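# Six arms lift a marquee roof onto the table

## Task

Lift the marquee's roof off its four posts and set it down low on the table top, using the six arms (bolted to the table top at z=+0.72 m: arm1 x=+0.29 y=+0.65 facing -102 deg; arm2 x=-0.22 y=+0.65 facing -85; arm3 x=-0.31 y=-0.65 facing +99; arm4 x=+0.24 y=-0.65 facing +83; arm5 x=-0.70 y=-0.07 facing +8; arm6 x=+0.70 y=+0.08 facing +166; headings counter-clockwise from +x). At the end every gripper must have released it and the arms must be away from it, so the roof rests there without robot support. Nothing else on the table may be shifted, tilted or knocked over, and no rigid object may leave the work area.

## Robot and tools

Setup. Six identical i2rt Big YAM arms (arm1 to arm6) share one table. Each has six joints, a two-finger gripper and a wrist camera that, with joints 1 and 6 at zero and the hand level and forward, rides on top of the hand looking toward the fingertips. Reach from the joint 1 axis is about 1.0 m when fully stretched. Two room cameras, cam_high and cam_low, are fixed in the room. A loose object may occasionally get a brief push from outside.

Frame. One scene frame for everything: origin on the floor, +z up, distances in metres. The arm feet sit on the table top near z=+0.72; their positions and headings are given in the task. The hand point is midway between the fingertips; the hand's z axis runs along the fingers and its y axis is the direction the fingers open and close. Tools never print foot poses.

execute_actions. Argument actions is a list holding either exactly one action or nothing. An action is an object keyed by arm name ("arm1" ... "arm6"); under each name is "joints", an object of named absolute targets, not offsets. Keys and ranges: joint1_rad -2.879 to 2.879 (rotation about the foot, positive counter-clockwise seen from above, 0 = along the foot's heading); joint2_rad 0 to 3.141 (shoulder; 0 = upper arm roughly level pointing backward, increasing lifts it up then forward); joint3_rad 0 to 3.019 (elbow; 0 = folded, increasing opens); joint4_rad -1.692 to 1.57 (hand pitch, positive tips fingers up); joint5_rad -1.57 to 1.57 (hand yaw, positive toward the arm's right); joint6_rad -2.094 to 2.094 (hand roll, positive clockwise viewed from behind the hand); gripper_m 0 to 0.093 (fingertip gap in metres). Done tolerances: ±0.045, ±0.14, ±0.09, ±0.055, ±0.03, ±0.035 rad and ±0.003 m. Any subset of arms and joints may be named; all start at once and may finish at different times. Joints you omit may still be driving toward older targets. Optional cameras: list of camera names (the six "armN_cam_wrist", "cam_high", "cam_low", or "all"); omitted, null or ["all"] returns every camera, [] returns none. An unknown key, bad name or out-of-range number rejects the whole call and nothing moves. Joints move at different speeds, so the hand can sweep a wide path between postures.

wait: seconds, 0 to 10; commands nothing, returns state and images like an empty action. zoom_image: camera plus region [x0, y0, x1, y1] in pixels of that camera's latest full image, origin top-left, at most 504 by 504. finished_scene: scene = the current scene number; it is final and reports success.

Results. Each call returns each robot's state and one image per requested camera taken at the end; the pictures line lists camera order. joint_positions give current values. joint torques (arm joints only, in joint order) are total drive output, nonzero even in free air, with per-arm offset, scale and noise; friction can fake or mask a load. joint_status tells how each commanded motion ended: off_target (rested away from target, may keep pushing); contact_stop or time_out (target dropped, joint holds where it stopped, except a timed-out joint that keeps a target at most 0.375, 0.375, 0.113, 0.225, 0.075, 0.3 rad from its position and pushes on, listed in on_its_own); not_followed, when a line says joint command not followed (often with a cause:), meaning a self/inter-arm collision check withheld that arm's joints while its gripper still acted; the arm may retry those targets on later actions. Empty calls never show that line. on_its_own lists uncommanded behaviour; its held at value is a target, not a position. If a stop is reported, later execute_actions, wait and finished_scene calls in the same reply are skipped.

Cautions. The arms never stop on contact and can push hard; a hard press between two robots ends the run, and hard hits may. The clearance check can be late and ignores fingers, gripper housings and wrist cameras, and no state line reports arm-to-arm touching. To relax a pushing joint, command its reported position; tiny target changes may not move it. Loaded joints sag. Sustained holding or pushing heats motors, even while you think: MOTOR HOT appears from 85 °C; at 100 °C an OVER-TEMPERATURE FAULT drops that arm and gripper until cooled, and its joint_status reads limit_stop_at_motor_heat (resend the target; position error then means nothing about contact). Some heat carries into the next scene. Arms do not coordinate with each other. Avoid drops, slips, slams and hard pushes; lower the roof gently, release, and back all arms away before finishing. Less robot motion time is better.

Each tool is called after "Call:" by a JSON object that holds its "name" and its "arguments", one argument or row to a line.

## Session

Call:
{"name": "execute_actions", "arguments": {
  "actions": []
}}

Scene clock: 0.00 s.
Joint torques (N m, as the arm reports them, + toward a larger angle): no reading
arm1.joint_positions: joint1_rad=+0.260 joint2_rad=+0.405 joint3_rad=+0.535 joint4_rad=-1.237 joint5_rad=+0.194 joint6_rad=-0.388 gripper_m=+0.095
arm1.joint_status: not commanded
arm1.hand: x=+0.2734 y=+0.4589 z=+0.9429 quat_wxyz=(-0.059, -0.523, -0.817, +0.238) (m; scene frame)
arm2.joint_positions: joint1_rad=-0.341 joint2_rad=+0.525 joint3_rad=+0.404 joint4_rad=-1.011 joint5_rad=-0.241 joint6_rad=+0.302 gripper_m=+0.095
arm2.joint_status: not commanded
arm2.hand: x=-0.2334 y=+0.4358 z=+0.9328 quat_wxyz=(-0.237, -0.834, -0.496, +0.055) (m; scene frame)
arm3.joint_positions: joint1_rad=+0.094 joint2_rad=+0.351 joint3_rad=+0.649 joint4_rad=-1.406 joint5_rad=+0.295 joint6_rad=+0.506 gripper_m=+0.094
arm3.joint_status: not commanded
arm3.hand: x=-0.2955 y=-0.4819 z=+1.0381 quat_wxyz=(-0.223, +0.549, -0.791, -0.149) (m; scene frame)
arm4.joint_positions: joint1_rad=-0.213 joint2_rad=+0.469 joint3_rad=+0.485 joint4_rad=-1.098 joint5_rad=-0.151 joint6_rad=-0.534 gripper_m=+0.094
arm4.joint_status: not commanded
arm4.hand: x=+0.2816 y=-0.4418 z=+0.9638 quat_wxyz=(-0.201, +0.766, -0.591, -0.156) (m; scene frame)
arm5.joint_positions: joint1_rad=+0.385 joint2_rad=+0.416 joint3_rad=+0.610 joint4_rad=-1.302 joint5_rad=+0.084 joint6_rad=+0.233 gripper_m=+0.094
arm5.joint_status: not commanded
arm5.hand: x=-0.5319 y=+0.0069 z=+0.9651 quat_wxyz=(-0.235, +0.124, -0.963, -0.047) (m; scene frame)
arm6.joint_positions: joint1_rad=-0.299 joint2_rad=+0.495 joint3_rad=+0.462 joint4_rad=-1.050 joint5_rad=-0.284 joint6_rad=-0.187 gripper_m=+0.095
arm6.joint_status: not commanded
arm6.hand: x=+0.4877 y=+0.1423 z=+0.9222 quat_wxyz=(+0.046, +0.955, -0.120, -0.266) (m; scene frame)
pictures: arm1_cam_wrist, arm2_cam_wrist, arm3_cam_wrist, arm4_cam_wrist, arm5_cam_wrist, arm6_cam_wrist, cam_high, cam_low
Images, in order (width x height): arm1_cam_wrist 504x504, arm2_cam_wrist 504x504, arm3_cam_wrist 504x504, arm4_cam_wrist 504x504, arm5_cam_wrist 504x504, arm6_cam_wrist 504x504, cam_high 504x504, cam_low 504x504.

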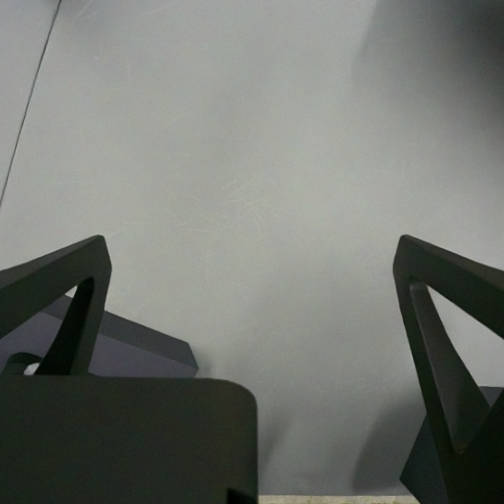

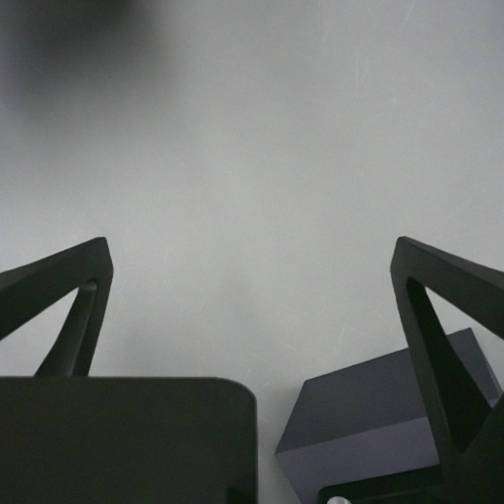

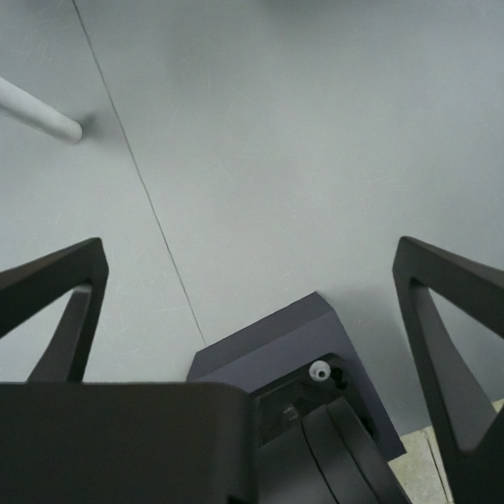

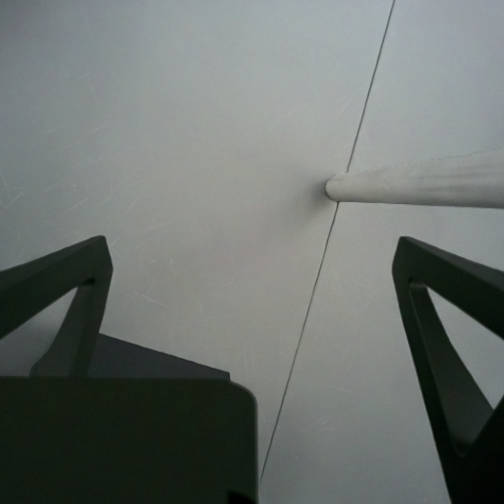

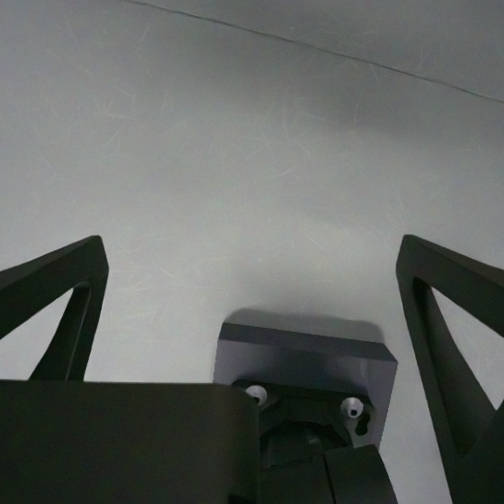

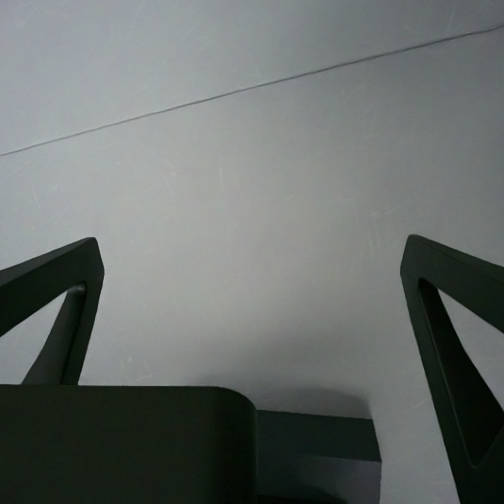

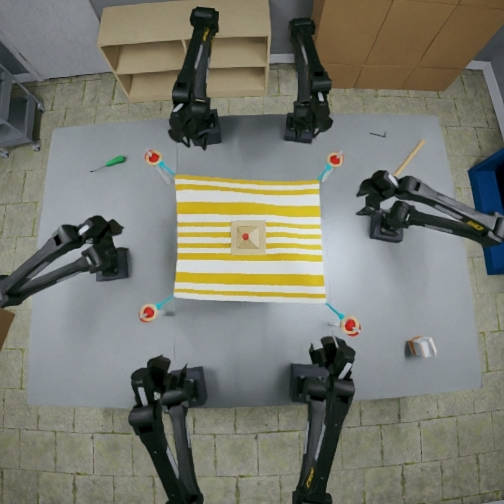

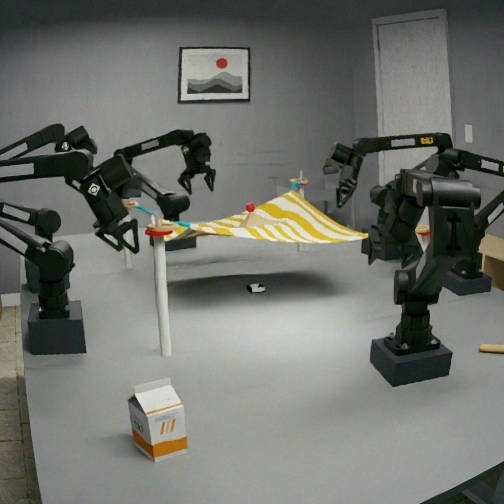

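Call:
{"name": "zoom_image", "arguments": {
  "camera": "cam_low",
  "region": [100, 160, 440, 370]
}}

Call:
{"name": "zoom_image", "arguments": {
  "camera": "cam_high",
  "region": [120, 130, 380, 350]
}}

Region (100, 160, 440, 370) of cam_low's 504x504 image, scaled by 1.482, with more detail than that image has; it fills the top 311 rows of this view, and the rest is white.

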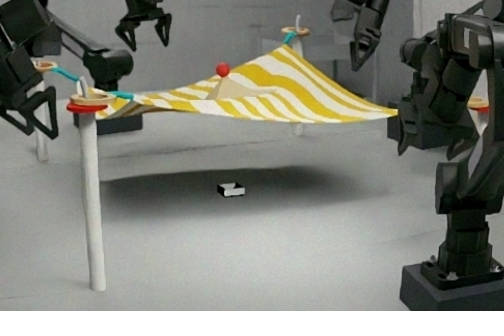

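Region (120, 130, 380, 350) of cam_high's 504x504 image, scaled by 1.938, with more detail than that image has; it fills the top 426 rows of this view, and the rest is white.

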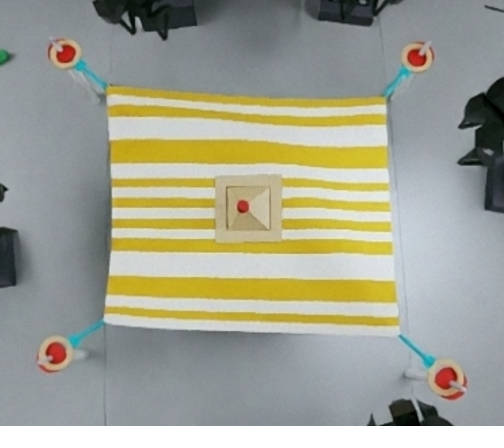

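Call:
{"name": "zoom_image", "arguments": {
  "camera": "cam_low",
  "region": [115, 190, 205, 260]
}}

Call:
{"name": "zoom_image", "arguments": {
  "camera": "cam_high",
  "region": [310, 290, 380, 350]
}}

Call:
{"name": "zoom_image", "arguments": {
  "camera": "cam_low",
  "region": [260, 160, 340, 220]
}}

Region (115, 190, 205, 260) of cam_low's 504x504 image, scaled by 5.600, with more detail than that image has.

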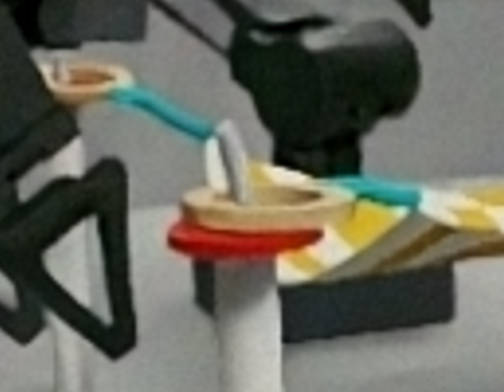

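Region (310, 290, 380, 350) of cam_high's 504x504 image, scaled by 7.200, with more detail than that image has; it fills the top 432 rows of this view, and the rest is white.

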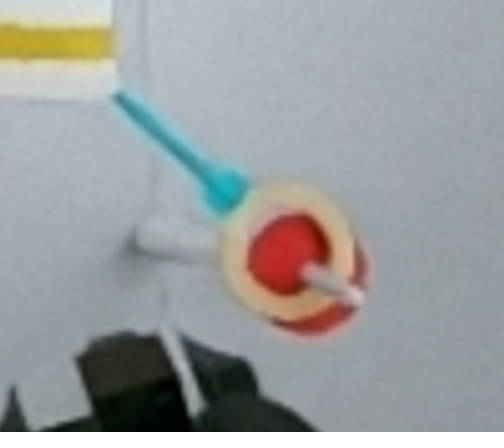

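Region (260, 160, 340, 220) of cam_low's 504x504 image, scaled by 6.300, with more detail than that image has; it fills the top 378 rows of this view, and the rest is white.

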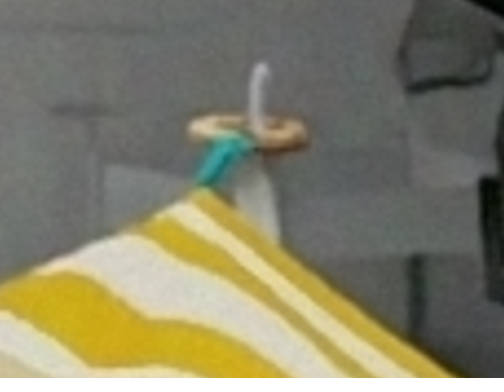

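Call:
{"name": "execute_actions", "arguments": {
  "actions": [
    {"arm1":{"joints":{"joint2_rad":0.9,"joint3_rad":1.0,"joint4_rad":-1.6,"joint5_rad":0}},"arm2":{"joints":{"joint2_rad":1.0,"joint3_rad":1.1,"joint4_rad":-1.6,"joint5_rad":0}},"arm3":{"joints":{"joint2_rad":0.8,"joint3_rad":1.0,"joint4_rad":-1.6,"joint5_rad":0}},"arm4":{"joints":{"joint2_rad":0.9,"joint3_rad":1.1,"joint4_rad":-1.6,"joint5_rad":0}},"arm5":{"joints":{"joint4_rad":-0.5,"joint5_rad":0}},"arm6":{"joints":{"joint3_rad":1.1,"joint5_rad":0}}}
  ],
  "cameras": ["cam_high","cam_low"]
}}

Scene clock: 64.27 s.
Joint torques (N m, as the arm reports them, + toward a larger angle): arm1=[-0.51 -3.09 13.5  -0.06 -0.2   0.13] | arm2=[-2.63 -1.79 13.47  0.18  0.17 -0.05] | arm3=[-0.36 -3.38 14.62 -0.07 -0.13 -0.04] | arm4=[-0.46 -2.24 11.01 -0.15  0.23 -0.1 ] | arm5=[-0.61  2.59 14.03  3.17 -0.11  0.03] | arm6=[ 0.34  0.36 14.47  2.19  0.19  0.07]
arm1.joint_positions: joint1_rad=+0.260 joint2_rad=+0.906 joint3_rad=+0.946 joint4_rad=-1.588 joint5_rad=+0.004 joint6_rad=-0.388 gripper_m=+0.095
arm1.joint_status: all done
arm1.hand: x=+0.3096 y=+0.4208 z=+1.0081 quat_wxyz=(-0.004, -0.520, -0.854, +0.008) (m; scene frame)
arm2.joint_positions: joint1_rad=-0.341 joint2_rad=+0.991 joint3_rad=+1.051 joint4_rad=-1.589 joint5_rad=-0.003 joint6_rad=+0.302 gripper_m=+0.095
arm2.joint_status: all done
arm2.hand: x=-0.2876 y=+0.3929 z=+1.0786 quat_wxyz=(-0.016, -0.872, -0.489, +0.004) (m; scene frame)
arm3.joint_positions: joint1_rad=+0.094 joint2_rad=+0.809 joint3_rad=+0.950 joint4_rad=-1.584 joint5_rad=+0.004 joint6_rad=+0.506 gripper_m=+0.094
arm3.joint_status: all done
arm3.hand: x=-0.3562 y=-0.4363 z=+1.0762 quat_wxyz=(-0.028, +0.597, -0.799, -0.058) (m; scene frame)
arm4.joint_positions: joint1_rad=-0.213 joint2_rad=+0.898 joint3_rad=+1.059 joint4_rad=-1.583 joint5_rad=-0.003 joint6_rad=-0.534 gripper_m=+0.094
arm4.joint_status: all done
arm4.hand: x=+0.3187 y=-0.4110 z=+1.0980 quat_wxyz=(-0.070, +0.778, -0.624, -0.030) (m; scene frame)
arm5.joint_positions: joint1_rad=+0.385 joint2_rad=+0.416 joint3_rad=+0.610 joint4_rad=-0.524 joint5_rad=+0.003 joint6_rad=+0.233 gripper_m=+0.094
arm5.joint_status: all done
arm5.hand: x=-0.4328 y=+0.0782 z=+1.1065 quat_wxyz=(-0.548, +0.111, -0.802, -0.211) (m; scene frame)
arm6.joint_positions: joint1_rad=-0.299 joint2_rad=+0.495 joint3_rad=+1.060 joint4_rad=-1.051 joint5_rad=-0.003 joint6_rad=-0.187 gripper_m=+0.095
arm6.joint_status: all done
arm6.hand: x=+0.4666 y=+0.2056 z=+1.2356 quat_wxyz=(-0.177, +0.848, -0.135, -0.481) (m; scene frame)
pictures: cam_high, cam_low
Images, in order (width x height): cam_high 504x504, cam_low 504x504.

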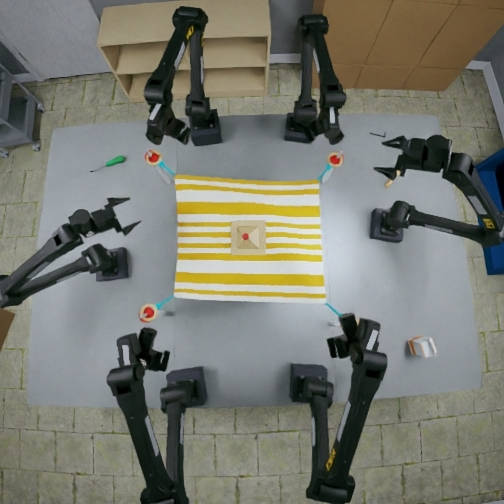

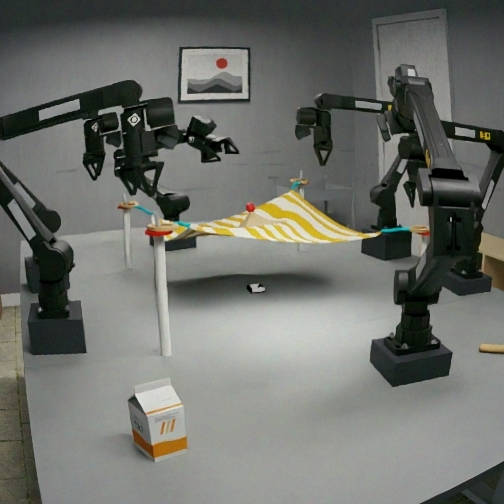

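Call:
{"name": "execute_actions", "arguments": {
  "actions": [
    {"arm1":{"joints":{"joint2_rad":1.05,"joint3_rad":1.45,"joint4_rad":-1.69,"joint6_rad":0}},"arm2":{"joints":{"joint2_rad":1.05,"joint3_rad":1.45,"joint4_rad":-1.69,"joint6_rad":0}},"arm3":{"joints":{"joint2_rad":1.05,"joint3_rad":1.45,"joint4_rad":-1.69,"joint6_rad":0}},"arm4":{"joints":{"joint2_rad":1.05,"joint3_rad":1.45,"joint4_rad":-1.69,"joint6_rad":0}},"arm5":{"joints":{"joint1_rad":-0.1,"joint2_rad":0.1,"joint3_rad":0.4,"joint4_rad":-1.5}},"arm6":{"joints":{"joint1_rad":0.2,"joint2_rad":0.1,"joint3_rad":0.5,"joint4_rad":-1.5}}}
  ],
  "cameras": []
}}

Call:
{"name": "execute_actions", "arguments": {
  "actions": [
    {"arm1":{"joints":{"joint1_rad":0.58}},"arm2":{"joints":{"joint1_rad":-0.68}},"arm3":{"joints":{"joint1_rad":0.155}},"arm4":{"joints":{"joint1_rad":-0.37}}}
  ],
  "cameras": ["arm1_cam_wrist","arm2_cam_wrist","arm3_cam_wrist","arm4_cam_wrist","cam_high","cam_low"]
}}

Scene clock: 123.23 s.
Joint torques (N m, as the arm reports them, + toward a larger angle): arm1=[-0.13 -3.99 12.44  0.44 -0.18  0.22] | arm2=[-2.6  -3.58 12.71  0.65  0.14 -0.14] | arm3=[ 0.11 -6.34 14.5   0.2  -0.18 -0.12] | arm4=[-0.85 -4.43 10.39 -0.03  0.25  0.05] | arm5=[-1.02  5.86 10.78  2.03  0.    0.03] | arm6=[1.07 2.76 9.7  1.09 0.11 0.06]
arm1.joint_positions: joint1_rad=+0.260 joint2_rad=+1.047 joint3_rad=+1.408 joint4_rad=-1.669 joint5_rad=+0.003 joint6_rad=-0.009 gripper_m=+0.095
arm1.joint_status: all done
joint sent to its limit — the command would take arm1.joint4_rad past its lower limit, so that joint was sent only as far as its limit.
arm1.hand: x=+0.3172 y=+0.3365 z=+1.1575 quat_wxyz=(-0.093, -0.666, -0.735, +0.088) (m; scene frame)
arm2.joint_positions: joint1_rad=-0.341 joint2_rad=+1.050 joint3_rad=+1.409 joint4_rad=-1.679 joint5_rad=-0.003 joint6_rad=+0.008 gripper_m=+0.095
arm2.joint_status: all done
arm2.hand: x=-0.3012 y=+0.3445 z=+1.2052 quat_wxyz=(-0.079, -0.786, -0.607, +0.089) (m; scene frame)
arm3.joint_positions: joint1_rad=+0.094 joint2_rad=+1.049 joint3_rad=+1.399 joint4_rad=-1.675 joint5_rad=+0.004 joint6_rad=+0.008 gripper_m=+0.094
arm3.joint_status: all done
arm3.hand: x=-0.3759 y=-0.3471 z=+1.2002 quat_wxyz=(-0.078, +0.772, -0.624, -0.096) (m; scene frame)
arm4.joint_positions: joint1_rad=-0.213 joint2_rad=+1.047 joint3_rad=+1.414 joint4_rad=-1.673 joint5_rad=-0.003 joint6_rad=-0.014 gripper_m=+0.094
arm4.joint_status: all done
arm4.hand: x=+0.3374 y=-0.3544 z=+1.2032 quat_wxyz=(-0.107, +0.588, -0.798, -0.080) (m; scene frame)
arm5.joint_positions: joint1_rad=-0.097 joint2_rad=+0.109 joint3_rad=+0.397 joint4_rad=-1.359 joint5_rad=+0.001 joint6_rad=+0.233 gripper_m=+0.094
arm5.joint_status: joint4_rad time_out (moved -0.834 of -0.976); the others done
arm5.on_its_own: joint4_rad is held at -1.347, not at your -1.500, since a time_out
arm5.hand: x=-0.5649 y=-0.0678 z=+0.8960 quat_wxyz=(-0.251, -0.100, -0.962, -0.035) (m; scene frame)
arm6.joint_positions: joint1_rad=+0.190 joint2_rad=+0.110 joint3_rad=+0.509 joint4_rad=-1.494 joint5_rad=-0.002 joint6_rad=-0.187 gripper_m=+0.095
arm6.joint_status: all done
arm6.hand: x=+0.5807 y=+0.0819 z=+0.9464 quat_wxyz=(-0.024, +0.970, +0.082, -0.229) (m; scene frame)
pictures: none
joint command not followed: on one or more control steps a check withheld the commanded joint targets of the arm5 arm, and it was not sent them on those steps.
cause: the commanded joint targets would bring two parts of the arm too close to each other (its upper arm (the part past joint 2) and its fingers); next, command targets that bring no two parts of the arm closer together.
No camera images: the call's "cameras" was empty. Leave "cameras" out to get every camera's image.

not run: a stop came earlier in this reply.

Call:
{"name": "execute_actions", "arguments": {
  "actions": [
    {"arm1":{"joints":{"joint1_rad":0.58}},"arm2":{"joints":{"joint1_rad":-0.68}},"arm3":{"joints":{"joint1_rad":0.155}},"arm4":{"joints":{"joint1_rad":-0.37}},"arm5":{"joints":{"joint4_rad":-1.3}}}
  ],
  "cameras": ["arm1_cam_wrist","arm2_cam_wrist","arm3_cam_wrist","arm4_cam_wrist","cam_high","cam_low"]
}}

Scene clock: 128.90 s.
Joint torques (N m, as the arm reports them, + toward a larger angle): arm1=[ 0.08 -4.02 12.36  0.38 -0.12  0.21] | arm2=[-3.02 -3.59 12.67  0.62  0.07 -0.12] | arm3=[ 0.37 -6.19 14.56  0.21 -0.14 -0.1 ] | arm4=[-0.56 -4.09 10.47 -0.01  0.2   0.05] | arm5=[-1.34  5.63 10.75  2.42 -0.04  0.01] | arm6=[1.12 2.82 9.7  1.08 0.11 0.06]
arm1.joint_positions: joint1_rad=+0.575 joint2_rad=+1.047 joint3_rad=+1.408 joint4_rad=-1.669 joint5_rad=+0.001 joint6_rad=-0.008 gripper_m=+0.095
arm1.joint_status: all done
arm1.hand: x=+0.4127 y=+0.3604 z=+1.1576 quat_wxyz=(-0.107, -0.542, -0.830, +0.071) (m; scene frame)
arm2.joint_positions: joint1_rad=-0.675 joint2_rad=+1.050 joint3_rad=+1.409 joint4_rad=-1.679 joint5_rad=-0.001 joint6_rad=+0.007 gripper_m=+0.095
arm2.joint_status: all done
arm2.hand: x=-0.3963 y=+0.3863 z=+1.2043 quat_wxyz=(-0.060, -0.876, -0.469, +0.101) (m; scene frame)
arm3.joint_positions: joint1_rad=+0.149 joint2_rad=+1.049 joint3_rad=+1.399 joint4_rad=-1.675 joint5_rad=+0.003 joint6_rad=+0.007 gripper_m=+0.094
arm3.joint_status: all done
arm3.hand: x=-0.3925 y=-0.3512 z=+1.2003 quat_wxyz=(-0.075, +0.789, -0.602, -0.098) (m; scene frame)
arm4.joint_positions: joint1_rad=-0.368 joint2_rad=+1.047 joint3_rad=+1.414 joint4_rad=-1.673 joint5_rad=-0.002 joint6_rad=-0.014 gripper_m=+0.094
arm4.joint_status: all done
arm4.hand: x=+0.3822 y=-0.3730 z=+1.2031 quat_wxyz=(-0.113, +0.524, -0.841, -0.071) (m; scene frame)
arm5.joint_positions: joint1_rad=-0.097 joint2_rad=+0.109 joint3_rad=+0.397 joint4_rad=-1.320 joint5_rad=+0.001 joint6_rad=+0.233 gripper_m=+0.094
arm5.joint_status: all done
arm5.hand: x=-0.5567 y=-0.0676 z=+0.9008 quat_wxyz=(-0.270, -0.100, -0.957, -0.038) (m; scene frame)
arm6.joint_positions: joint1_rad=+0.190 joint2_rad=+0.110 joint3_rad=+0.509 joint4_rad=-1.494 joint5_rad=-0.002 joint6_rad=-0.187 gripper_m=+0.095
arm6.joint_status: not commanded
arm6.hand: x=+0.5807 y=+0.0819 z=+0.9464 quat_wxyz=(-0.024, +0.970, +0.082, -0.229) (m; scene frame)
pictures: arm1_cam_wrist, arm2_cam_wrist, arm3_cam_wrist, arm4_cam_wrist, cam_high, cam_low
Images, in order (width x height): arm1_cam_wrist 504x504, arm2_cam_wrist 504x504, arm3_cam_wrist 504x504, arm4_cam_wrist 504x504, cam_high 504x504, cam_low 504x504.

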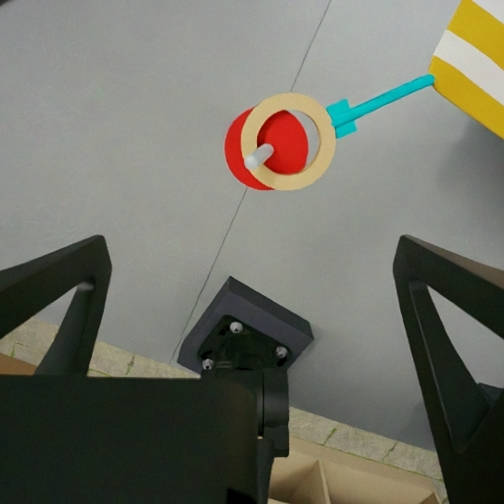

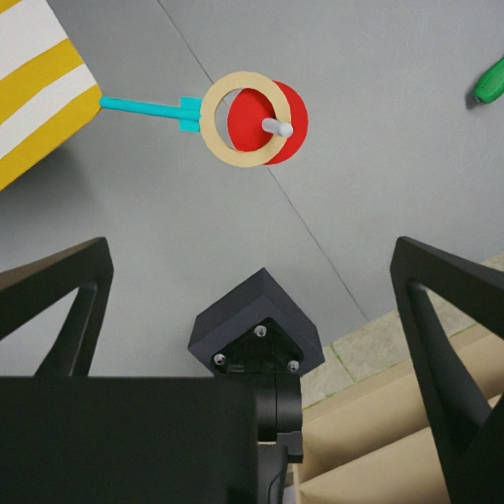

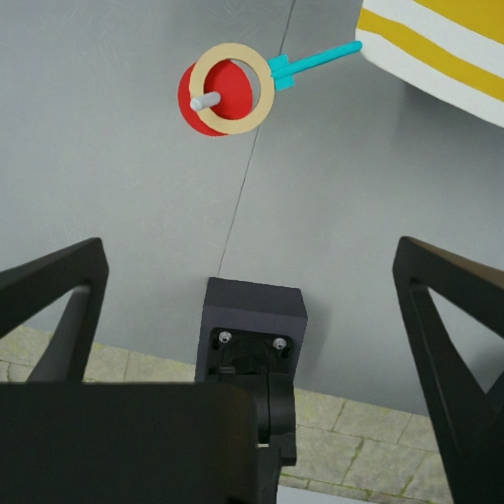

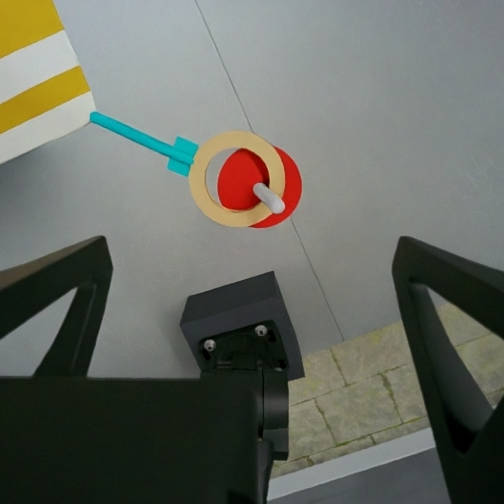

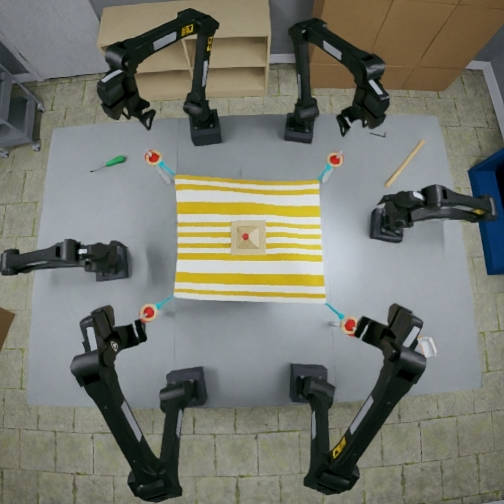

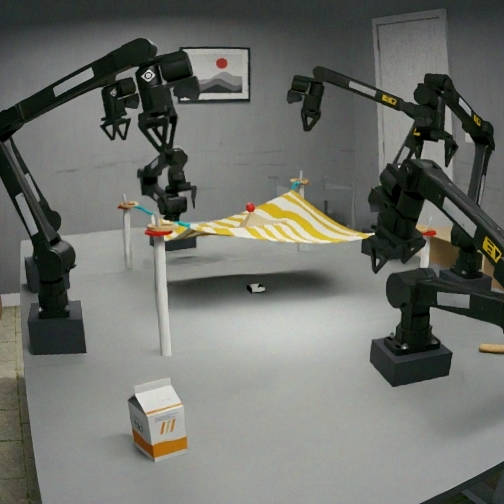

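Call:
{"name": "execute_actions", "arguments": {
  "actions": [
    {"arm1":{"joints":{"joint1_rad":0.495,"joint2_rad":1.248,"joint3_rad":1.291,"joint4_rad":-1.60,"joint6_rad":1.15}},"arm2":{"joints":{"joint1_rad":-0.655,"joint2_rad":1.289,"joint3_rad":1.304,"joint4_rad":-1.57,"joint6_rad":-1.4}},"arm3":{"joints":{"joint1_rad":0.195,"joint2_rad":1.345,"joint3_rad":1.255,"joint4_rad":-1.465,"joint6_rad":1.24}},"arm4":{"joints":{"joint1_rad":-0.33,"joint2_rad":1.174,"joint3_rad":1.224,"joint4_rad":-1.605,"joint6_rad":-1.16}}}
  ],
  "cameras": ["arm1_cam_wrist","arm2_cam_wrist","arm3_cam_wrist","arm4_cam_wrist","cam_low"]
}}

Scene clock: 179.17 s.
Joint torques (N m, as the arm reports them, + toward a larger angle): arm1=[-0.53 -7.72 10.24  0.66 -0.03  0.24] | arm2=[-1.71 -8.14  9.57  0.78 -0.02 -0.11] | arm3=[  0.35 -11.97  10.8    0.89  -0.02   0.08] | arm4=[ 0.31 -7.83  9.17  0.59  0.12 -0.25] | arm5=[-0.99  5.56 10.81  2.33 -0.02  0.01] | arm6=[1.18 2.85 9.71 1.1  0.11 0.06]
arm1.joint_positions: joint1_rad=+0.500 joint2_rad=+1.257 joint3_rad=+1.273 joint4_rad=-1.608 joint5_rad=+0.001 joint6_rad=+1.140 gripper_m=+0.095
arm1.joint_status: all done
arm1.hand: x=+0.4015 y=+0.3208 z=+1.0398 quat_wxyz=(+0.013, -0.928, -0.371, -0.001) (m; scene frame)
arm2.joint_positions: joint1_rad=-0.669 joint2_rad=+1.306 joint3_rad=+1.299 joint4_rad=-1.578 joint5_rad=-0.001 joint6_rad=-1.391 gripper_m=+0.095
arm2.joint_status: all done
arm2.hand: x=-0.4231 y=+0.3397 z=+1.0797 quat_wxyz=(-0.007, -0.368, -0.930, -0.014) (m; scene frame)
arm3.joint_positions: joint1_rad=+0.187 joint2_rad=+1.346 joint3_rad=+1.247 joint4_rad=-1.478 joint5_rad=+0.003 joint6_rad=+1.232 gripper_m=+0.094
arm3.joint_status: all done
arm3.hand: x=-0.4263 y=-0.2862 z=+1.0463 quat_wxyz=(-0.001, +0.320, -0.947, +0.002) (m; scene frame)
arm4.joint_positions: joint1_rad=-0.341 joint2_rad=+1.181 joint3_rad=+1.207 joint4_rad=-1.620 joint5_rad=-0.002 joint6_rad=-1.145 gripper_m=+0.094
arm4.joint_status: all done
arm4.hand: x=+0.3763 y=-0.3647 z=+1.0818 quat_wxyz=(+0.010, +0.907, -0.421, -0.002) (m; scene frame)
arm5.joint_positions: joint1_rad=-0.097 joint2_rad=+0.109 joint3_rad=+0.397 joint4_rad=-1.320 joint5_rad=+0.001 joint6_rad=+0.233 gripper_m=+0.094
arm5.joint_status: not commanded
arm5.hand: x=-0.5567 y=-0.0676 z=+0.9008 quat_wxyz=(-0.270, -0.100, -0.957, -0.038) (m; scene frame)
arm6.joint_positions: joint1_rad=+0.190 joint2_rad=+0.110 joint3_rad=+0.509 joint4_rad=-1.494 joint5_rad=-0.002 joint6_rad=-0.187 gripper_m=+0.095
arm6.joint_status: not commanded
arm6.hand: x=+0.5807 y=+0.0819 z=+0.9464 quat_wxyz=(-0.024, +0.970, +0.082, -0.229) (m; scene frame)
pictures: arm1_cam_wrist, arm2_cam_wrist, arm3_cam_wrist, arm4_cam_wrist, cam_low
Images, in order (width x height): arm1_cam_wrist 504x504, arm2_cam_wrist 504x504, arm3_cam_wrist 504x504, arm4_cam_wrist 504x504, cam_low 504x504.

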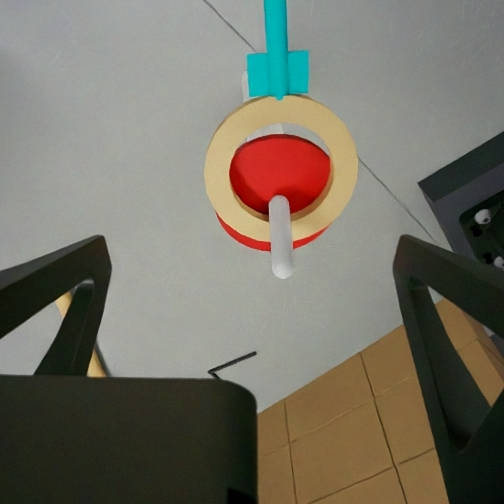

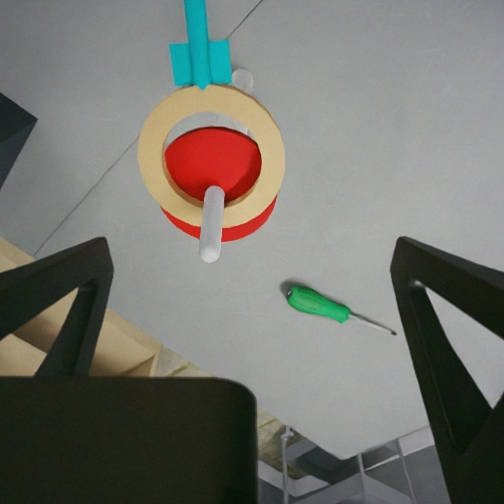

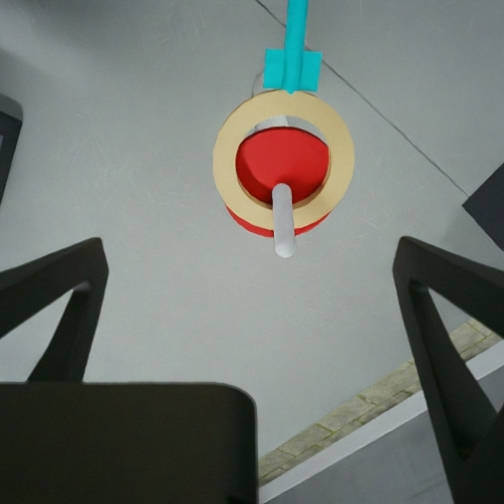

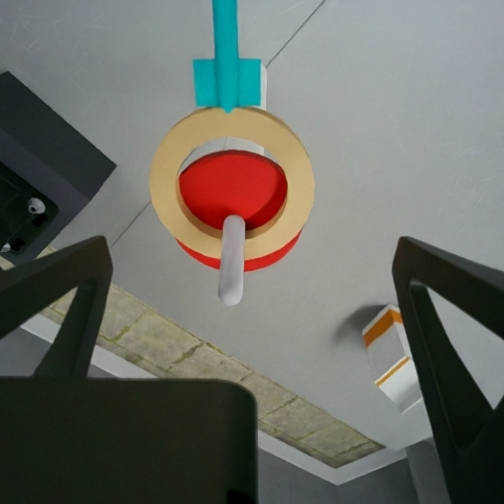

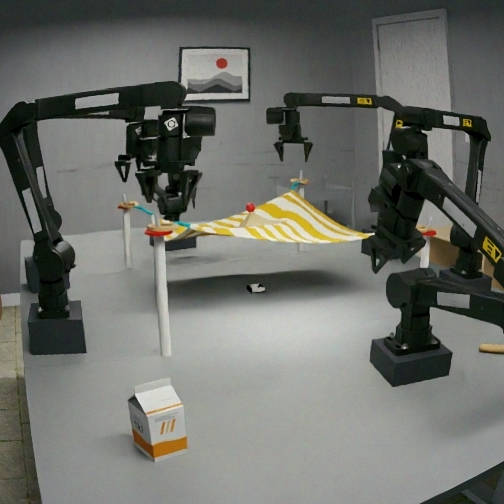

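Call:
{"name": "execute_actions", "arguments": {
  "actions": [
    {"arm1":{"joints":{"joint1_rad":0.476,"joint2_rad":1.20,"joint3_rad":1.11,"joint4_rad":-1.438}},"arm2":{"joints":{"joint1_rad":-0.632,"joint2_rad":1.243,"joint3_rad":1.103,"joint4_rad":-1.395}},"arm3":{"joints":{"joint1_rad":0.166,"joint2_rad":1.325,"joint3_rad":1.056,"joint4_rad":-1.267}},"arm4":{"joints":{"joint1_rad":-0.32,"joint2_rad":1.13,"joint3_rad":1.086,"joint4_rad":-1.48}}}
  ],
  "cameras": ["arm1_cam_wrist","arm2_cam_wrist","arm3_cam_wrist","arm4_cam_wrist","cam_low"]
}}

Scene clock: 227.87 s.
Joint torques (N m, as the arm reports them, + toward a larger angle): arm1=[-1.12 -6.19  9.38  0.96 -0.03  0.22] | arm2=[-2.   -5.67  8.79  1.14 -0.02 -0.13] | arm3=[ -0.86 -11.     9.48   1.    -0.02   0.08] | arm4=[ 0.24 -5.23  8.19  0.78  0.13 -0.27] | arm5=[-1.2   6.06 10.88  2.38  0.01 -0.02] | arm6=[1.15 2.78 9.7  1.09 0.11 0.06]
arm1.joint_positions: joint1_rad=+0.487 joint2_rad=+1.202 joint3_rad=+1.103 joint4_rad=-1.452 joint5_rad=+0.001 joint6_rad=+1.141 gripper_m=+0.095
arm1.joint_status: all done
arm1.hand: x=+0.3936 y=+0.3316 z=+0.9922 quat_wxyz=(-0.007, -0.931, -0.365, +0.000) (m; scene frame)
arm2.joint_positions: joint1_rad=-0.641 joint2_rad=+1.244 joint3_rad=+1.107 joint4_rad=-1.407 joint5_rad=-0.001 joint6_rad=-1.392 gripper_m=+0.095
arm2.joint_status: all done
arm2.hand: x=-0.4049 y=+0.3496 z=+1.0277 quat_wxyz=(-0.003, -0.355, -0.935, +0.006) (m; scene frame)
arm3.joint_positions: joint1_rad=+0.178 joint2_rad=+1.325 joint3_rad=+1.059 joint4_rad=-1.284 joint5_rad=+0.003 joint6_rad=+1.233 gripper_m=+0.094
arm3.joint_status: all done
arm3.hand: x=-0.4190 y=-0.2976 z=+0.9832 quat_wxyz=(-0.001, +0.315, -0.949, -0.011) (m; scene frame)
arm4.joint_positions: joint1_rad=-0.332 joint2_rad=+1.127 joint3_rad=+1.082 joint4_rad=-1.498 joint5_rad=-0.002 joint6_rad=-1.146 gripper_m=+0.094
arm4.joint_status: all done
arm4.hand: x=+0.3707 y=-0.3706 z=+1.0495 quat_wxyz=(-0.015, +0.909, -0.417, -0.002) (m; scene frame)
arm5.joint_positions: joint1_rad=-0.097 joint2_rad=+0.109 joint3_rad=+0.397 joint4_rad=-1.320 joint5_rad=+0.001 joint6_rad=+0.233 gripper_m=+0.094
arm5.joint_status: not commanded
arm5.hand: x=-0.5567 y=-0.0676 z=+0.9008 quat_wxyz=(-0.270, -0.100, -0.957, -0.038) (m; scene frame)
arm6.joint_positions: joint1_rad=+0.190 joint2_rad=+0.110 joint3_rad=+0.509 joint4_rad=-1.494 joint5_rad=-0.002 joint6_rad=-0.187 gripper_m=+0.095
arm6.joint_status: not commanded
arm6.hand: x=+0.5807 y=+0.0819 z=+0.9464 quat_wxyz=(-0.024, +0.970, +0.082, -0.229) (m; scene frame)
pictures: arm1_cam_wrist, arm2_cam_wrist, arm3_cam_wrist, arm4_cam_wrist, cam_low
Images, in order (width x height): arm1_cam_wrist 504x504, arm2_cam_wrist 504x504, arm3_cam_wrist 504x504, arm4_cam_wrist 504x504, cam_low 504x504.

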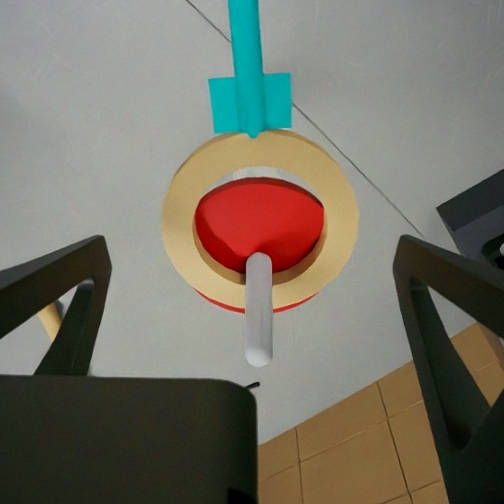

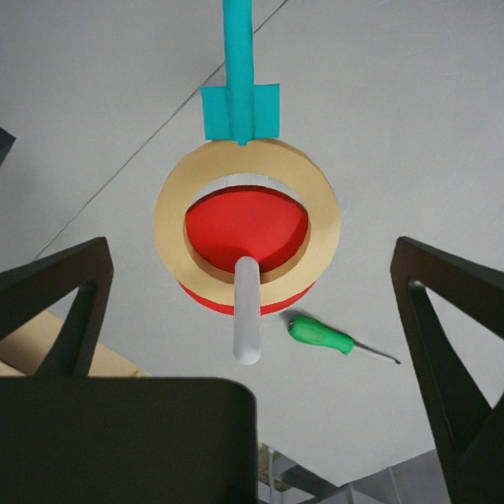

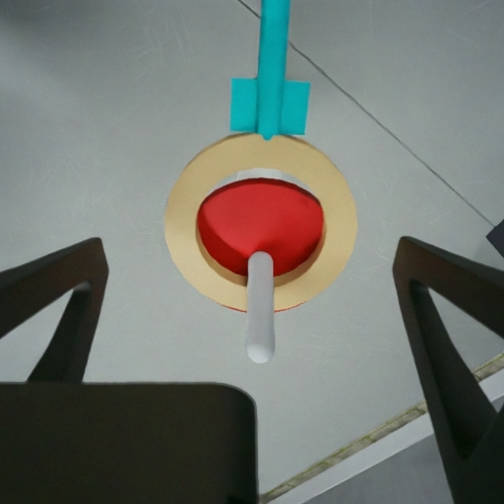

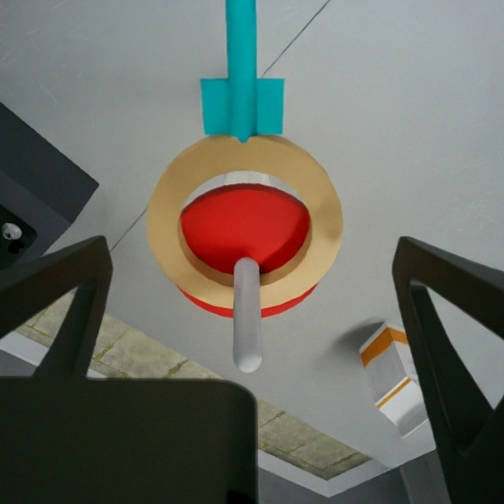

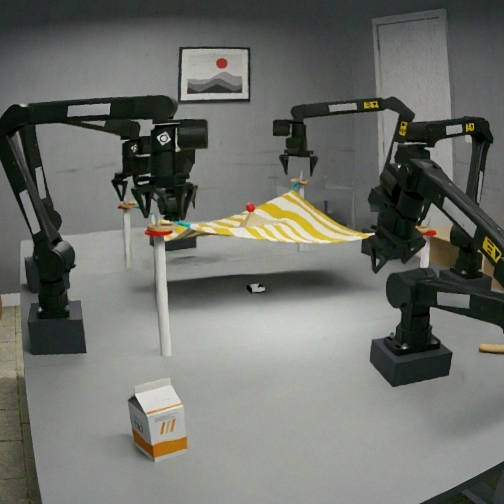

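Call:
{"name": "execute_actions", "arguments": {
  "actions": [
    {"arm1":{"joints":{"joint3_rad":0.995,"joint4_rad":-1.309}},"arm2":{"joints":{"joint3_rad":0.969,"joint4_rad":-1.233}},"arm3":{"joints":{"joint2_rad":1.36,"joint3_rad":0.964,"joint4_rad":-1.14}},"arm4":{"joints":{"joint3_rad":0.972,"joint4_rad":-1.36}}}
  ],
  "cameras": ["arm1_cam_wrist","arm2_cam_wrist","arm3_cam_wrist","arm4_cam_wrist","cam_low"]
}}

Scene clock: 245.10 s.
Joint torques (N m, as the arm reports them, + toward a larger angle): arm1=[-1.15 -6.58  9.23  0.96 -0.02  0.23] | arm2=[-1.99 -6.17  8.64  1.22 -0.03 -0.12] | arm3=[ -0.75 -11.37   9.11   1.24  -0.02   0.06] | arm4=[-0.26 -5.58  8.48  0.72  0.13 -0.27] | arm5=[-0.85  5.63 10.86  2.47  0.04  0.05] | arm6=[1.14 2.86 9.69 1.09 0.11 0.06]
arm1.joint_positions: joint1_rad=+0.487 joint2_rad=+1.202 joint3_rad=+0.988 joint4_rad=-1.323 joint5_rad=+0.001 joint6_rad=+1.141 gripper_m=+0.095
arm1.joint_status: all done
arm1.hand: x=+0.3925 y=+0.3352 z=+0.9488 quat_wxyz=(-0.014, -0.931, -0.365, +0.001) (m; scene frame)
arm2.joint_positions: joint1_rad=-0.641 joint2_rad=+1.244 joint3_rad=+0.973 joint4_rad=-1.246 joint5_rad=-0.001 joint6_rad=-1.392 gripper_m=+0.095
arm2.joint_status: all done
arm2.hand: x=-0.4022 y=+0.3532 z=+0.9778 quat_wxyz=(-0.001, -0.355, -0.935, +0.019) (m; scene frame)
arm3.joint_positions: joint1_rad=+0.178 joint2_rad=+1.360 joint3_rad=+0.968 joint4_rad=-1.158 joint5_rad=+0.003 joint6_rad=+1.233 gripper_m=+0.094
arm3.joint_status: all done
arm3.hand: x=-0.4185 y=-0.2995 z=+0.9383 quat_wxyz=(-0.001, +0.315, -0.949, -0.011) (m; scene frame)
arm4.joint_positions: joint1_rad=-0.332 joint2_rad=+1.127 joint3_rad=+0.966 joint4_rad=-1.378 joint5_rad=-0.002 joint6_rad=-1.146 gripper_m=+0.094
arm4.joint_status: all done
arm4.hand: x=+0.3691 y=-0.3737 z=+1.0055 quat_wxyz=(-0.017, +0.909, -0.417, -0.002) (m; scene frame)
arm5.joint_positions: joint1_rad=-0.097 joint2_rad=+0.109 joint3_rad=+0.397 joint4_rad=-1.320 joint5_rad=+0.001 joint6_rad=+0.233 gripper_m=+0.094
arm5.joint_status: not commanded
arm5.hand: x=-0.5567 y=-0.0676 z=+0.9008 quat_wxyz=(-0.270, -0.100, -0.957, -0.038) (m; scene frame)
arm6.joint_positions: joint1_rad=+0.190 joint2_rad=+0.110 joint3_rad=+0.509 joint4_rad=-1.494 joint5_rad=-0.002 joint6_rad=-0.187 gripper_m=+0.095
arm6.joint_status: not commanded
arm6.hand: x=+0.5807 y=+0.0819 z=+0.9464 quat_wxyz=(-0.024, +0.970, +0.082, -0.229) (m; scene frame)
pictures: arm1_cam_wrist, arm2_cam_wrist, arm3_cam_wrist, arm4_cam_wrist, cam_low
Images, in order (width x height): arm1_cam_wrist 504x504, arm2_cam_wrist 504x504, arm3_cam_wrist 504x504, arm4_cam_wrist 504x504, cam_low 504x504.

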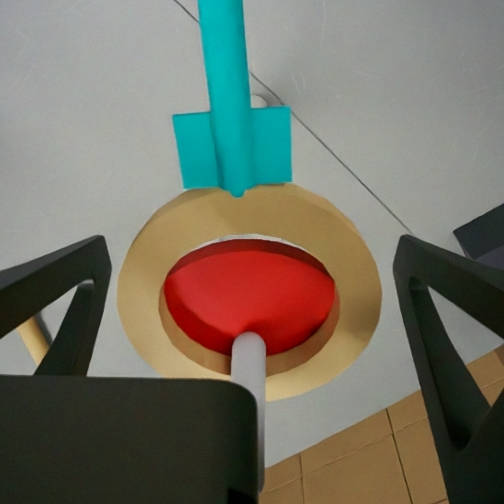

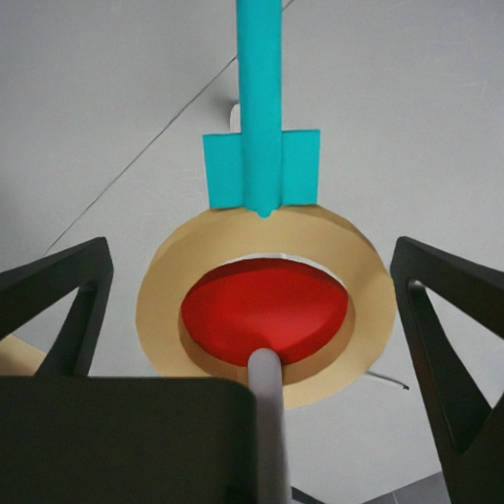

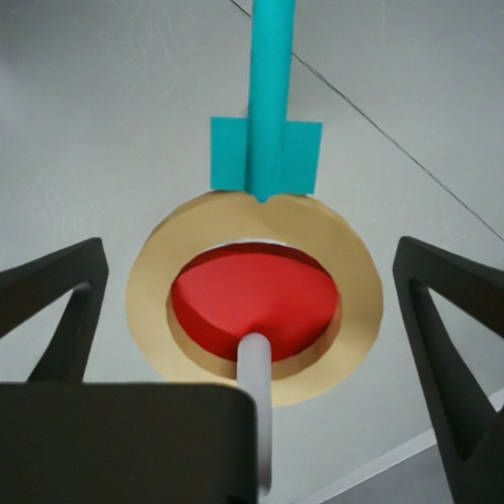

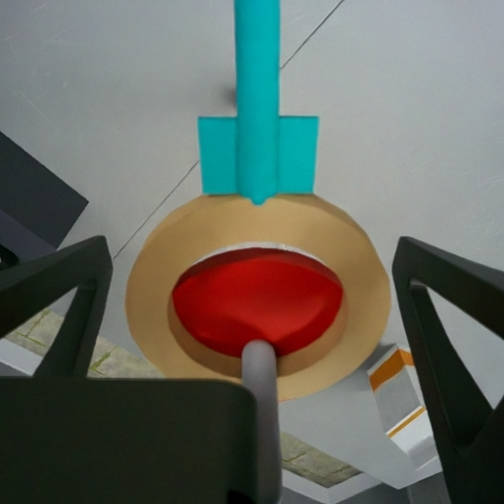

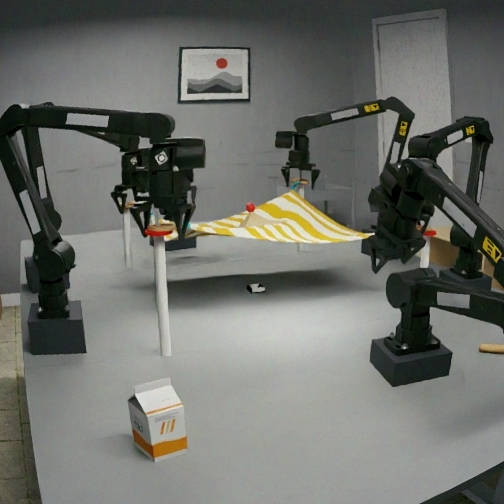

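Call:
{"name": "execute_actions", "arguments": {
  "actions": [
    {"arm1":{"joints":{"joint1_rad":0.517}},"arm2":{"joints":{"joint1_rad":-0.686}},"arm3":{"joints":{"joint1_rad":0.209}},"arm4":{"joints":{"joint1_rad":-0.366}}}
  ],
  "cameras": ["arm1_cam_wrist","arm2_cam_wrist","arm3_cam_wrist","arm4_cam_wrist","cam_low"]
}}

Call:
{"name": "zoom_image", "arguments": {
  "camera": "cam_low",
  "region": [105, 160, 215, 250]
}}

Scene clock: 259.60 s.
Joint torques (N m, as the arm reports them, + toward a larger angle): arm1=[ 0.42 -6.37  9.2   0.93 -0.04  0.22] | arm2=[-3.47 -5.94  8.59  1.21 -0.02 -0.13] | arm3=[  0.76 -11.44   9.19   1.07  -0.04   0.08] | arm4=[-1.75 -6.07  8.38  0.72  0.12 -0.26] | arm5=[-0.81  6.13 10.97  2.37 -0.02  0.04] | arm6=[1.11 2.76 9.7  1.09 0.11 0.06]
arm1.joint_positions: joint1_rad=+0.507 joint2_rad=+1.202 joint3_rad=+0.988 joint4_rad=-1.323 joint5_rad=+0.001 joint6_rad=+1.141 gripper_m=+0.095
arm1.joint_status: all done
arm1.hand: x=+0.3985 y=+0.3372 z=+0.9489 quat_wxyz=(-0.014, -0.927, -0.374, +0.000) (m; scene frame)
arm2.joint_positions: joint1_rad=-0.678 joint2_rad=+1.244 joint3_rad=+0.973 joint4_rad=-1.246 joint5_rad=-0.001 joint6_rad=-1.392 gripper_m=+0.095
arm2.joint_status: all done
arm2.hand: x=-0.4129 y=+0.3600 z=+0.9777 quat_wxyz=(+0.000, -0.372, -0.928, +0.019) (m; scene frame)
arm3.joint_positions: joint1_rad=+0.200 joint2_rad=+1.360 joint3_rad=+0.968 joint4_rad=-1.158 joint5_rad=+0.003 joint6_rad=+1.233 gripper_m=+0.094
arm3.joint_status: all done
arm3.hand: x=-0.4262 y=-0.3020 z=+0.9383 quat_wxyz=(-0.001, +0.325, -0.945, -0.011) (m; scene frame)
arm4.joint_positions: joint1_rad=-0.355 joint2_rad=+1.127 joint3_rad=+0.966 joint4_rad=-1.378 joint5_rad=-0.002 joint6_rad=-1.146 gripper_m=+0.094
arm4.joint_status: all done
arm4.hand: x=+0.3754 y=-0.3767 z=+1.0055 quat_wxyz=(-0.017, +0.904, -0.427, -0.002) (m; scene frame)
arm5.joint_positions: joint1_rad=-0.097 joint2_rad=+0.109 joint3_rad=+0.397 joint4_rad=-1.320 joint5_rad=+0.001 joint6_rad=+0.233 gripper_m=+0.094
arm5.joint_status: not commanded
arm5.hand: x=-0.5567 y=-0.0676 z=+0.9008 quat_wxyz=(-0.270, -0.100, -0.957, -0.038) (m; scene frame)
arm6.joint_positions: joint1_rad=+0.190 joint2_rad=+0.110 joint3_rad=+0.509 joint4_rad=-1.494 joint5_rad=-0.002 joint6_rad=-0.187 gripper_m=+0.095
arm6.joint_status: not commanded
arm6.hand: x=+0.5807 y=+0.0819 z=+0.9464 quat_wxyz=(-0.024, +0.970, +0.082, -0.229) (m; scene frame)
pictures: arm1_cam_wrist, arm2_cam_wrist, arm3_cam_wrist, arm4_cam_wrist, cam_low
Images, in order (width x height): arm1_cam_wrist 504x504, arm2_cam_wrist 504x504, arm3_cam_wrist 504x504, arm4_cam_wrist 504x504, cam_low 504x504.

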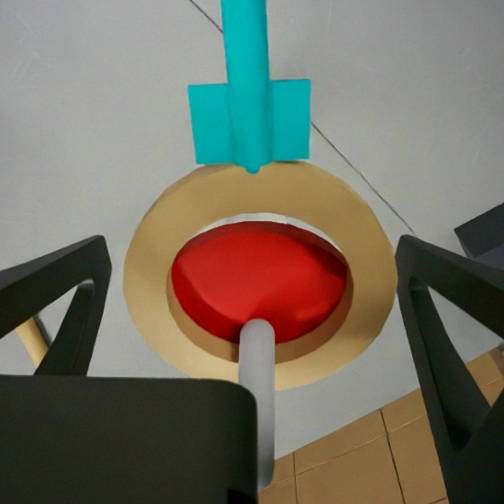

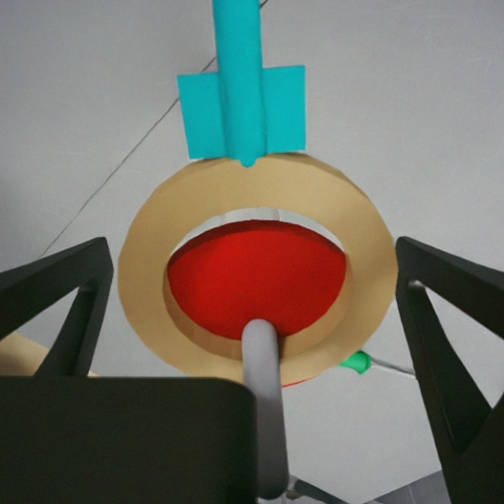

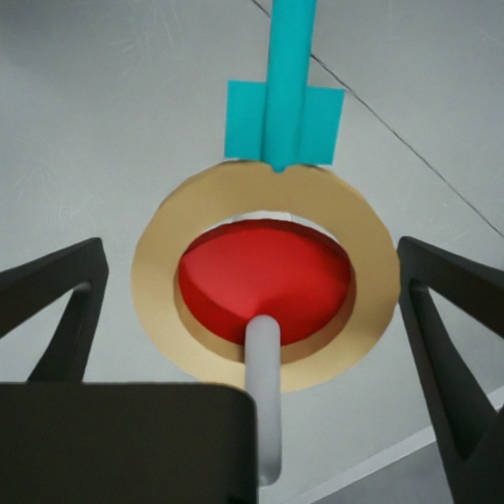

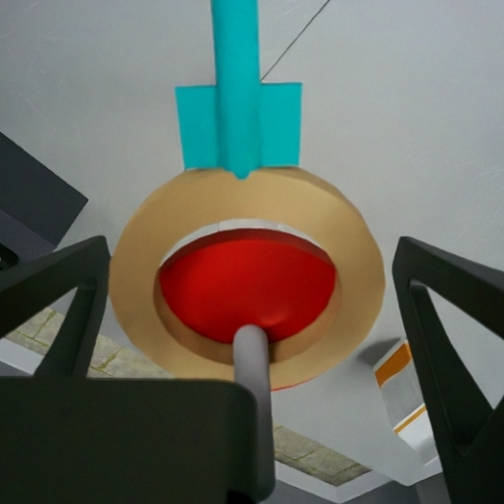

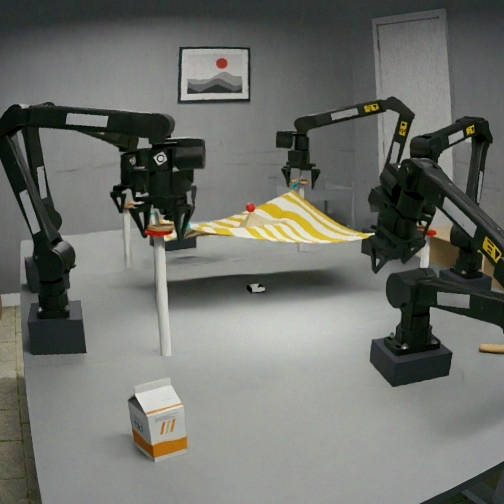

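Region (105, 160, 215, 250) of cam_low's 504x504 image, scaled by 4.582, with more detail than that image has; it fills the top 412 rows of this view, and the rest is white.

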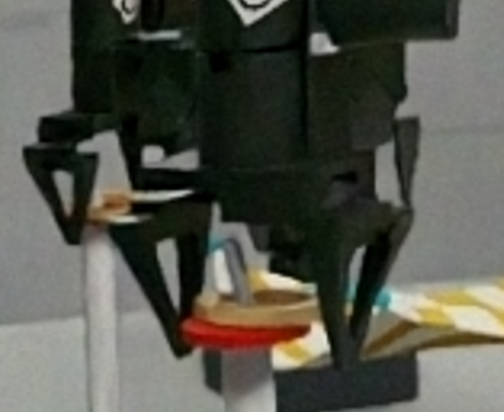

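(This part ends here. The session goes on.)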